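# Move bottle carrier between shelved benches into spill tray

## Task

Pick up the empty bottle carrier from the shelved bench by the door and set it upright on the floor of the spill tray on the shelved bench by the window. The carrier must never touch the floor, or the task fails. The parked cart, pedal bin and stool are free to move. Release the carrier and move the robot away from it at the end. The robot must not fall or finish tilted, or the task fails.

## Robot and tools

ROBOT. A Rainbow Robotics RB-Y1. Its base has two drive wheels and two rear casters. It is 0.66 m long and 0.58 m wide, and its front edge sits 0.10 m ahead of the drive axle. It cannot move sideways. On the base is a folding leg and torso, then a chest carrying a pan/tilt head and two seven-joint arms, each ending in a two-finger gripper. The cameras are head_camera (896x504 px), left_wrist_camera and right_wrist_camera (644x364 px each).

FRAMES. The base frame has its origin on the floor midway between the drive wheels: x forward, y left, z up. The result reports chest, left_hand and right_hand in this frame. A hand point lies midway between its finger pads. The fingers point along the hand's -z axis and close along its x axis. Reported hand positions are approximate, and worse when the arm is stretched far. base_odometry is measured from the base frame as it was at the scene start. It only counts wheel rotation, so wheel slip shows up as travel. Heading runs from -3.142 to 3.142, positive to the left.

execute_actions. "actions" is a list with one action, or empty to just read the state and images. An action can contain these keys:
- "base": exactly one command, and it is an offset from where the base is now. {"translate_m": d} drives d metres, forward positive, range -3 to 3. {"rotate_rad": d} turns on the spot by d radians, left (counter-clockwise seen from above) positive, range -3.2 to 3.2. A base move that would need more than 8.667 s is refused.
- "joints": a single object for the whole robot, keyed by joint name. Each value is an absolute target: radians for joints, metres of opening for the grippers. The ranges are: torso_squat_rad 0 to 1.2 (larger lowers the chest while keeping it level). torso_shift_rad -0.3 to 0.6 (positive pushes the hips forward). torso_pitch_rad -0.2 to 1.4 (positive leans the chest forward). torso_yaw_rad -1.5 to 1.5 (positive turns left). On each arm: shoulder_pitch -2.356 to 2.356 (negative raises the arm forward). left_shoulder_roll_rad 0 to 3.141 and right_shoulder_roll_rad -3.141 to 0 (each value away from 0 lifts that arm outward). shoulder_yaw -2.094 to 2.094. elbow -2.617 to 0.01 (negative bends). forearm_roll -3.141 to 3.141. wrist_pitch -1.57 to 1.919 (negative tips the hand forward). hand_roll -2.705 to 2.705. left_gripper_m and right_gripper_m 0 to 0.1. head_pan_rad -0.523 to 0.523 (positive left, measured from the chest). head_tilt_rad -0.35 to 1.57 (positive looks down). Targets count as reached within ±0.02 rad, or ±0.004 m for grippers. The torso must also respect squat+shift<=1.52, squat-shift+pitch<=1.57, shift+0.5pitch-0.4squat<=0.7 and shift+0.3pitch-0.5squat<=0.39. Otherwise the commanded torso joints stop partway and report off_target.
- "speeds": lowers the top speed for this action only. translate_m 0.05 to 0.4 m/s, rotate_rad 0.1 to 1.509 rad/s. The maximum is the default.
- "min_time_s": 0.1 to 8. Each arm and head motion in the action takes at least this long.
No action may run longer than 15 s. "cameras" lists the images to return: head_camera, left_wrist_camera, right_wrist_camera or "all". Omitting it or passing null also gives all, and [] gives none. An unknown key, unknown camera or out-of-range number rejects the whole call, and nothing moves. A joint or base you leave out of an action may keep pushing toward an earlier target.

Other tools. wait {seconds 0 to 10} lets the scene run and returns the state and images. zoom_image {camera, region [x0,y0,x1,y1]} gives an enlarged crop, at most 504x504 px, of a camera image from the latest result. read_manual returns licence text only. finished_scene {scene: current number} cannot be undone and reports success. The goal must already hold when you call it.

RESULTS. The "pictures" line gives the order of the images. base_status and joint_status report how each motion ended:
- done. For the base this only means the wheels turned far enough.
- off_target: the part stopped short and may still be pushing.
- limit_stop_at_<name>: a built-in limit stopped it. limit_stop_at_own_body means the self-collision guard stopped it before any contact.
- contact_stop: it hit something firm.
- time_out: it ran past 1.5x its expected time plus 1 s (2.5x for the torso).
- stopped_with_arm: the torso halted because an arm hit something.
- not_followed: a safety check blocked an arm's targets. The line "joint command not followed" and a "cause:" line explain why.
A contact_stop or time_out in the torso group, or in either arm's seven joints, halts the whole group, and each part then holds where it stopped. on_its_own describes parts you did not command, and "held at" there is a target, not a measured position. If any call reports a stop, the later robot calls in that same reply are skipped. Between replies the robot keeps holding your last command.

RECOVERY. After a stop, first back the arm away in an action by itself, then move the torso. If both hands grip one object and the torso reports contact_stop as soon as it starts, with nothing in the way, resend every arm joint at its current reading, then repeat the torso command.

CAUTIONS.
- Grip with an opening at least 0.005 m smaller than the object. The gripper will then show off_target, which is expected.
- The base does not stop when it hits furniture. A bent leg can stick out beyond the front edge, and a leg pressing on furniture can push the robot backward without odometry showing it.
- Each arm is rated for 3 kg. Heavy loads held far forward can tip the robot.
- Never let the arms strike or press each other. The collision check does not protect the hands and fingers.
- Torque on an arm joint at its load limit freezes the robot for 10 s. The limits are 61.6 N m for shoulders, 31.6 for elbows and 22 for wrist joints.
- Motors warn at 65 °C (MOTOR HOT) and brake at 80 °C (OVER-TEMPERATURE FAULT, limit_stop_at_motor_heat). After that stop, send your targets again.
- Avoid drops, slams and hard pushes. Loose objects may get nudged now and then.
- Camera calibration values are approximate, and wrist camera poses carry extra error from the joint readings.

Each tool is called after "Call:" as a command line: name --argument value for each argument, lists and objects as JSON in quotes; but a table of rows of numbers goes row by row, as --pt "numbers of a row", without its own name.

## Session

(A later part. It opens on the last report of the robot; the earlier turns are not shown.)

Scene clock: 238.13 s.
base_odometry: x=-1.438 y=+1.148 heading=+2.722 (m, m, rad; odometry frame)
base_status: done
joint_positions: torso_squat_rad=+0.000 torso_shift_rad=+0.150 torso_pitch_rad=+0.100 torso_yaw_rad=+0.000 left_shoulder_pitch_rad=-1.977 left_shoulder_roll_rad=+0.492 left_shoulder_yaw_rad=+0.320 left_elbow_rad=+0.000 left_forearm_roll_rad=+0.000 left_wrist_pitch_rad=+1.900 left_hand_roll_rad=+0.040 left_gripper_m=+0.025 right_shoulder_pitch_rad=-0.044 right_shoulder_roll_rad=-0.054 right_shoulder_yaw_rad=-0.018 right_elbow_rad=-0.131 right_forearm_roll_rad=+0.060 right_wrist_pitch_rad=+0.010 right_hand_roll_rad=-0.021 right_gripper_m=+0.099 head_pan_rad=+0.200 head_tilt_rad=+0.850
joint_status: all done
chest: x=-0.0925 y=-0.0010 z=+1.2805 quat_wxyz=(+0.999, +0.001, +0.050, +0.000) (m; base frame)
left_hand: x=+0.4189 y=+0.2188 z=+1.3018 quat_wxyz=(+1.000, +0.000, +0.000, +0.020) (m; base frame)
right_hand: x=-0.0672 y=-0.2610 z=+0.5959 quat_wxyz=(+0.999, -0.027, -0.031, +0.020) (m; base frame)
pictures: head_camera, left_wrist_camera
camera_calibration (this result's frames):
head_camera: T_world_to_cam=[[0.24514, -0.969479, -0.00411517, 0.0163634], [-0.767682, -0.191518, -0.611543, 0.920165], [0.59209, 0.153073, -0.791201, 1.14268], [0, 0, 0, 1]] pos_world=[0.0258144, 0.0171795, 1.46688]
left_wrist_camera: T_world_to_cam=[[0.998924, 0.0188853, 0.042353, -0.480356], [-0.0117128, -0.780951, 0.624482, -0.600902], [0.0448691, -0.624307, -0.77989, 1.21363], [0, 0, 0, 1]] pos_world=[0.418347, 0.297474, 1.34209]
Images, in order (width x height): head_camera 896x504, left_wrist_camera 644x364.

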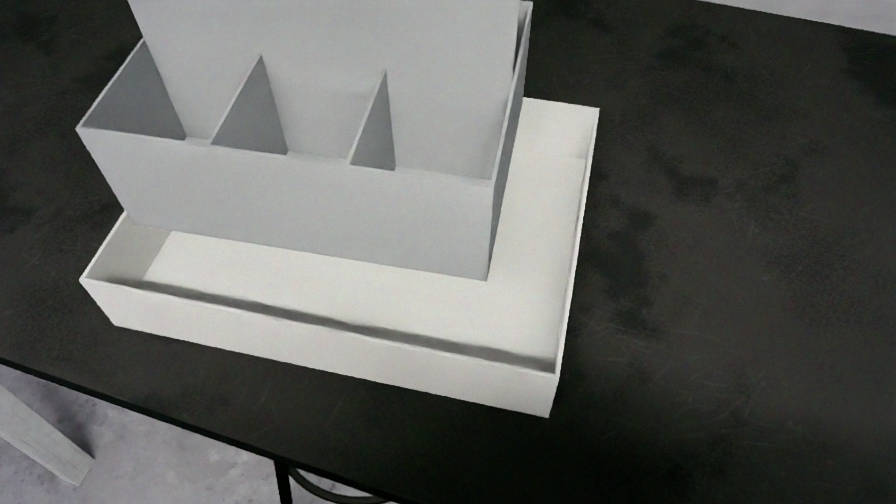

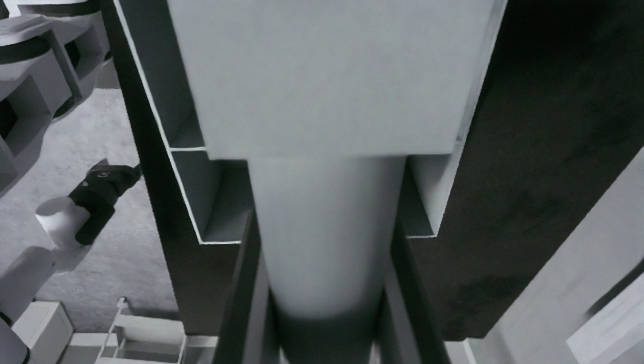

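Call:
execute_actions --actions '[{"joints":{"torso_squat_rad":0.48,"head_tilt_rad":0.7}}]' --cameras '["head_camera"]'

Scene clock: 249.93 s.
base_odometry: x=-1.438 y=+1.148 heading=+2.722 (m, m, rad; odometry frame)
base_status: not commanded
joint_positions: torso_squat_rad=+0.480 torso_shift_rad=+0.150 torso_pitch_rad=+0.100 torso_yaw_rad=+0.000 left_shoulder_pitch_rad=-1.977 left_shoulder_roll_rad=+0.492 left_shoulder_yaw_rad=+0.320 left_elbow_rad=+0.000 left_forearm_roll_rad=+0.000 left_wrist_pitch_rad=+1.900 left_hand_roll_rad=+0.040 left_gripper_m=+0.025 right_shoulder_pitch_rad=-0.044 right_shoulder_roll_rad=-0.054 right_shoulder_yaw_rad=-0.018 right_elbow_rad=-0.131 right_forearm_roll_rad=+0.060 right_wrist_pitch_rad=+0.010 right_hand_roll_rad=-0.021 right_gripper_m=+0.099 head_pan_rad=+0.200 head_tilt_rad=+0.700
joint_status: all done
chest: x=-0.1044 y=-0.0010 z=+1.2023 quat_wxyz=(+0.999, +0.001, +0.050, +0.000) (m; base frame)
left_hand: x=+0.4070 y=+0.2188 z=+1.2236 quat_wxyz=(+1.000, +0.000, +0.000, +0.020) (m; base frame)
right_hand: x=-0.0790 y=-0.2609 z=+0.5177 quat_wxyz=(+0.999, -0.027, -0.031, +0.020) (m; base frame)
pictures: head_camera
camera_calibration (this result's frames):
head_camera: T_world_to_cam=[[0.242147, -0.970235, 0.00300634, 0.00887854], [-0.669978, -0.16945, -0.722784, 1.02499], [0.70178, 0.173006, -0.691067, 0.954629], [0, 0, 0, 1]] pos_world=[0.0146326, 0.0171425, 1.40054]
Images, in order (width x height): head_camera 896x504.

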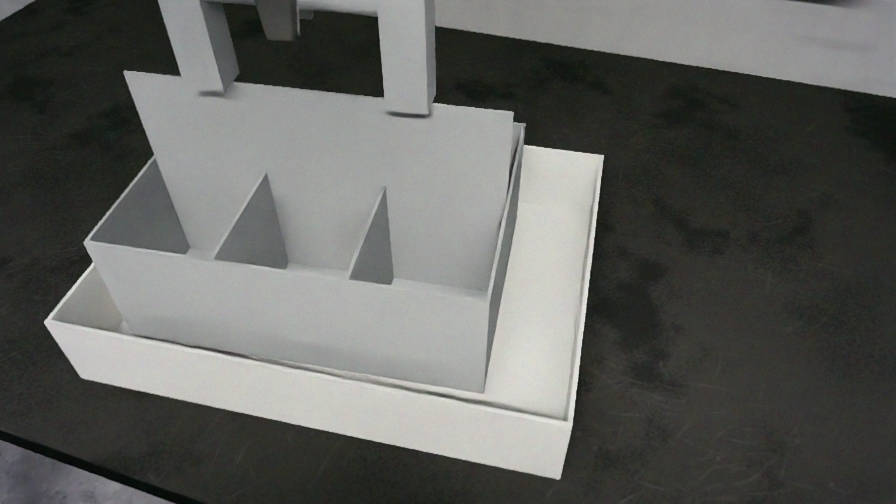

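Call:
execute_actions --actions '[{"joints":{"torso_squat_rad":0.53}}]' --cameras '["head_camera"]'

Scene clock: 266.27 s.
base_odometry: x=-1.438 y=+1.148 heading=+2.722 (m, m, rad; odometry frame)
base_status: not commanded
joint_positions: torso_squat_rad=+0.530 torso_shift_rad=+0.150 torso_pitch_rad=+0.100 torso_yaw_rad=+0.000 left_shoulder_pitch_rad=-1.977 left_shoulder_roll_rad=+0.492 left_shoulder_yaw_rad=+0.320 left_elbow_rad=+0.000 left_forearm_roll_rad=+0.000 left_wrist_pitch_rad=+1.900 left_hand_roll_rad=+0.040 left_gripper_m=+0.025 right_shoulder_pitch_rad=-0.044 right_shoulder_roll_rad=-0.054 right_shoulder_yaw_rad=-0.018 right_elbow_rad=-0.131 right_forearm_roll_rad=+0.060 right_wrist_pitch_rad=+0.010 right_hand_roll_rad=-0.021 right_gripper_m=+0.099 head_pan_rad=+0.200 head_tilt_rad=+0.700
joint_status: all done
chest: x=-0.1069 y=-0.0009 z=+1.1856 quat_wxyz=(+0.999, +0.001, +0.050, +0.000) (m; base frame)
left_hand: x=+0.4045 y=+0.2189 z=+1.2069 quat_wxyz=(+1.000, +0.000, +0.000, +0.020) (m; base frame)
right_hand: x=-0.0815 y=-0.2609 z=+0.5010 quat_wxyz=(+0.999, -0.027, -0.031, +0.020) (m; base frame)
pictures: head_camera
camera_calibration (this result's frames):
head_camera: T_world_to_cam=[[0.242147, -0.970235, 0.00300654, 0.00955574], [-0.669974, -0.169449, -0.722787, 1.01121], [0.701783, 0.173006, -0.691064, 0.944829], [0, 0, 0, 1]] pos_world=[0.0121036, 0.0171577, 1.3838]
Images, in order (width x height): head_camera 896x504.

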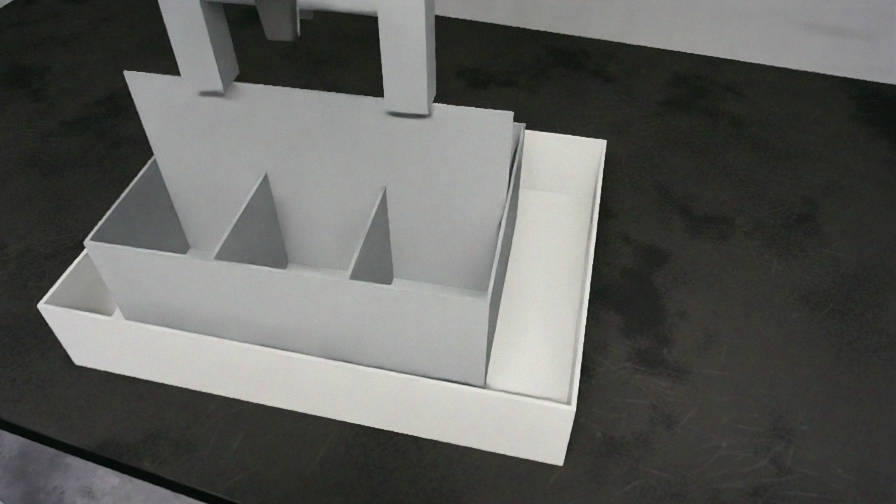

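Call:
execute_actions --actions '[{"joints":{"torso_squat_rad":0.565}}]' --cameras '["head_camera"]'

Call:
execute_actions --actions '[{"joints":{"left_gripper_m":0.08}}]' --cameras '["head_camera"]'

Call:
execute_actions --actions '[{"joints":{"torso_squat_rad":0.25}}]' --cameras '[]'

Call:
execute_actions --actions '[{"base":{"translate_m":-0.6},"joints":{"head_tilt_rad":0.3}}]' --cameras '["head_camera"]'

Scene clock: 279.23 s.
base_odometry: x=-1.438 y=+1.148 heading=+2.722 (m, m, rad; odometry frame)
base_status: not commanded
joint_positions: torso_squat_rad=+0.565 torso_shift_rad=+0.150 torso_pitch_rad=+0.100 torso_yaw_rad=+0.000 left_shoulder_pitch_rad=-1.977 left_shoulder_roll_rad=+0.492 left_shoulder_yaw_rad=+0.320 left_elbow_rad=+0.000 left_forearm_roll_rad=+0.000 left_wrist_pitch_rad=+1.900 left_hand_roll_rad=+0.040 left_gripper_m=+0.025 right_shoulder_pitch_rad=-0.044 right_shoulder_roll_rad=-0.054 right_shoulder_yaw_rad=-0.018 right_elbow_rad=-0.131 right_forearm_roll_rad=+0.060 right_wrist_pitch_rad=+0.010 right_hand_roll_rad=-0.021 right_gripper_m=+0.099 head_pan_rad=+0.200 head_tilt_rad=+0.700
joint_status: all done
chest: x=-0.1088 y=-0.0009 z=+1.1730 quat_wxyz=(+0.999, +0.001, +0.050, +0.000) (m; base frame)
left_hand: x=+0.4026 y=+0.2189 z=+1.1943 quat_wxyz=(+1.000, +0.000, +0.000, +0.020) (m; base frame)
right_hand: x=-0.0834 y=-0.2609 z=+0.4883 quat_wxyz=(+0.999, -0.027, -0.031, +0.020) (m; base frame)
pictures: head_camera
camera_calibration (this result's frames):
head_camera: T_world_to_cam=[[0.242147, -0.970235, 0.00300729, 0.0100655], [-0.669969, -0.169448, -0.722792, 1.00082], [0.701788, 0.173007, -0.691059, 0.937446], [0, 0, 0, 1]] pos_world=[0.0101953, 0.0171689, 1.37119]
Images, in order (width x height): head_camera 896x504.

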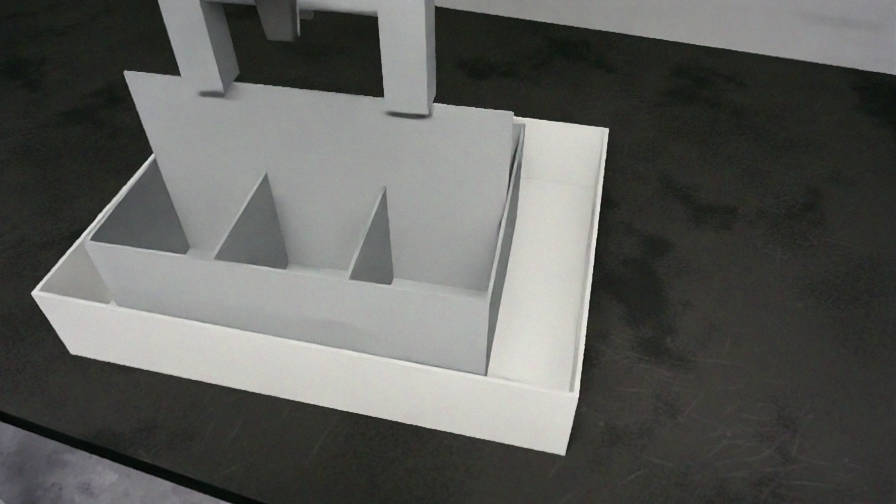

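Scene clock: 280.53 s.
base_odometry: x=-1.438 y=+1.148 heading=+2.722 (m, m, rad; odometry frame)
base_status: not commanded
joint_positions: torso_squat_rad=+0.565 torso_shift_rad=+0.150 torso_pitch_rad=+0.100 torso_yaw_rad=+0.000 left_shoulder_pitch_rad=-1.977 left_shoulder_roll_rad=+0.492 left_shoulder_yaw_rad=+0.320 left_elbow_rad=+0.000 left_forearm_roll_rad=+0.000 left_wrist_pitch_rad=+1.900 left_hand_roll_rad=+0.040 left_gripper_m=+0.080 right_shoulder_pitch_rad=-0.044 right_shoulder_roll_rad=-0.054 right_shoulder_yaw_rad=-0.018 right_elbow_rad=-0.131 right_forearm_roll_rad=+0.060 right_wrist_pitch_rad=+0.010 right_hand_roll_rad=-0.021 right_gripper_m=+0.099 head_pan_rad=+0.200 head_tilt_rad=+0.700
joint_status: all done
chest: x=-0.1088 y=-0.0009 z=+1.1730 quat_wxyz=(+0.999, +0.001, +0.050, +0.000) (m; base frame)
left_hand: x=+0.4026 y=+0.2188 z=+1.1944 quat_wxyz=(+1.000, +0.000, +0.000, +0.020) (m; base frame)
right_hand: x=-0.0834 y=-0.2609 z=+0.4883 quat_wxyz=(+0.999, -0.027, -0.031, +0.020) (m; base frame)
pictures: head_camera
camera_calibration (this result's frames):
head_camera: T_world_to_cam=[[0.242147, -0.970235, 0.00300731, 0.0100655], [-0.669969, -0.169448, -0.722792, 1.00082], [0.701788, 0.173007, -0.691059, 0.937446], [0, 0, 0, 1]] pos_world=[0.0101955, 0.017169, 1.37119]
Images, in order (width x height): head_camera 896x504.

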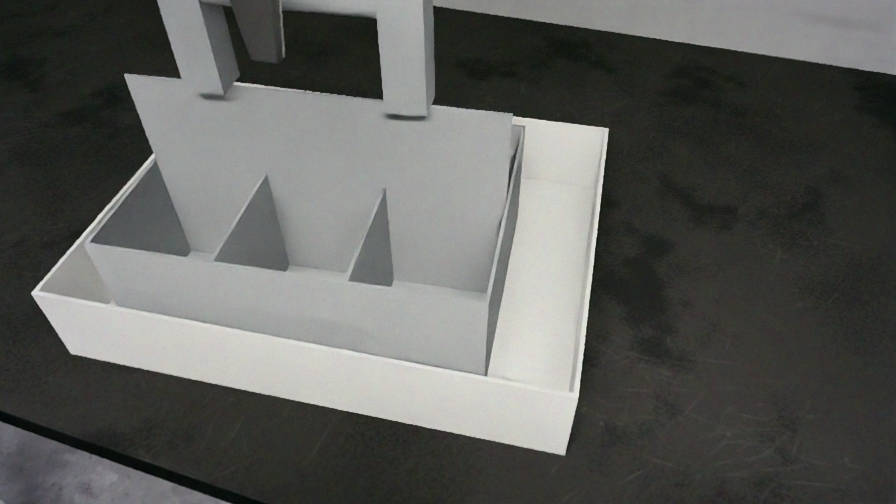

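Scene clock: 282.37 s.
base_odometry: x=-1.438 y=+1.148 heading=+2.722 (m, m, rad; odometry frame)
base_status: not commanded
joint_positions: torso_squat_rad=+0.250 torso_shift_rad=+0.150 torso_pitch_rad=+0.100 torso_yaw_rad=+0.000 left_shoulder_pitch_rad=-1.977 left_shoulder_roll_rad=+0.492 left_shoulder_yaw_rad=+0.320 left_elbow_rad=+0.000 left_forearm_roll_rad=+0.000 left_wrist_pitch_rad=+1.900 left_hand_roll_rad=+0.040 left_gripper_m=+0.080 right_shoulder_pitch_rad=-0.044 right_shoulder_roll_rad=-0.054 right_shoulder_yaw_rad=-0.018 right_elbow_rad=-0.131 right_forearm_roll_rad=+0.060 right_wrist_pitch_rad=+0.010 right_hand_roll_rad=-0.021 right_gripper_m=+0.099 head_pan_rad=+0.200 head_tilt_rad=+0.700
joint_status: all done
chest: x=-0.0958 y=-0.0010 z=+1.2590 quat_wxyz=(+0.999, +0.001, +0.050, +0.000) (m; base frame)
left_hand: x=+0.4157 y=+0.2187 z=+1.2804 quat_wxyz=(+1.000, +0.000, +0.000, +0.020) (m; base frame)
right_hand: x=-0.0705 y=-0.2610 z=+0.5744 quat_wxyz=(+0.999, -0.027, -0.031, +0.020) (m; base frame)
pictures: none
No camera images: the call's "cameras" was empty. Leave "cameras" out to get every camera's image.

Scene clock: 285.33 s.
base_odometry: x=-0.890 y=+0.904 heading=+2.723 (m, m, rad; odometry frame)
base_status: done
joint_positions: torso_squat_rad=+0.250 torso_shift_rad=+0.150 torso_pitch_rad=+0.100 torso_yaw_rad=+0.000 left_shoulder_pitch_rad=-1.977 left_shoulder_roll_rad=+0.492 left_shoulder_yaw_rad=+0.320 left_elbow_rad=+0.000 left_forearm_roll_rad=+0.000 left_wrist_pitch_rad=+1.900 left_hand_roll_rad=+0.040 left_gripper_m=+0.080 right_shoulder_pitch_rad=-0.044 right_shoulder_roll_rad=-0.054 right_shoulder_yaw_rad=-0.018 right_elbow_rad=-0.131 right_forearm_roll_rad=+0.060 right_wrist_pitch_rad=+0.010 right_hand_roll_rad=-0.021 right_gripper_m=+0.099 head_pan_rad=+0.200 head_tilt_rad=+0.300
joint_status: all done
chest: x=-0.0959 y=-0.0010 z=+1.2590 quat_wxyz=(+0.999, +0.001, +0.050, +0.000) (m; base frame)
left_hand: x=+0.4156 y=+0.2188 z=+1.2807 quat_wxyz=(+1.000, +0.000, +0.000, +0.020) (m; base frame)
right_hand: x=-0.0705 y=-0.2610 z=+0.5744 quat_wxyz=(+0.999, -0.027, -0.031, +0.020) (m; base frame)
pictures: head_camera
camera_calibration (this result's frames):
head_camera: T_world_to_cam=[[0.229488, -0.973128, 0.0188984, -0.0172263], [-0.341763, -0.098746, -0.934584, 1.39784], [0.911336, 0.208017, -0.35524, 0.510304], [0, 0, 0, 1]] pos_world=[0.0166237, 0.0151156, 1.488]
Images, in order (width x height): head_camera 896x504.

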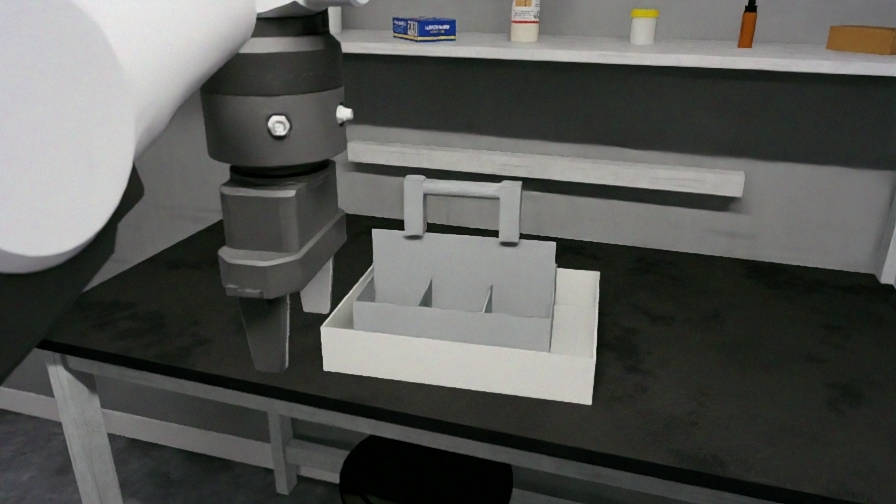

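Call:
finished_scene --scene 1

The scene is finished: the task was done.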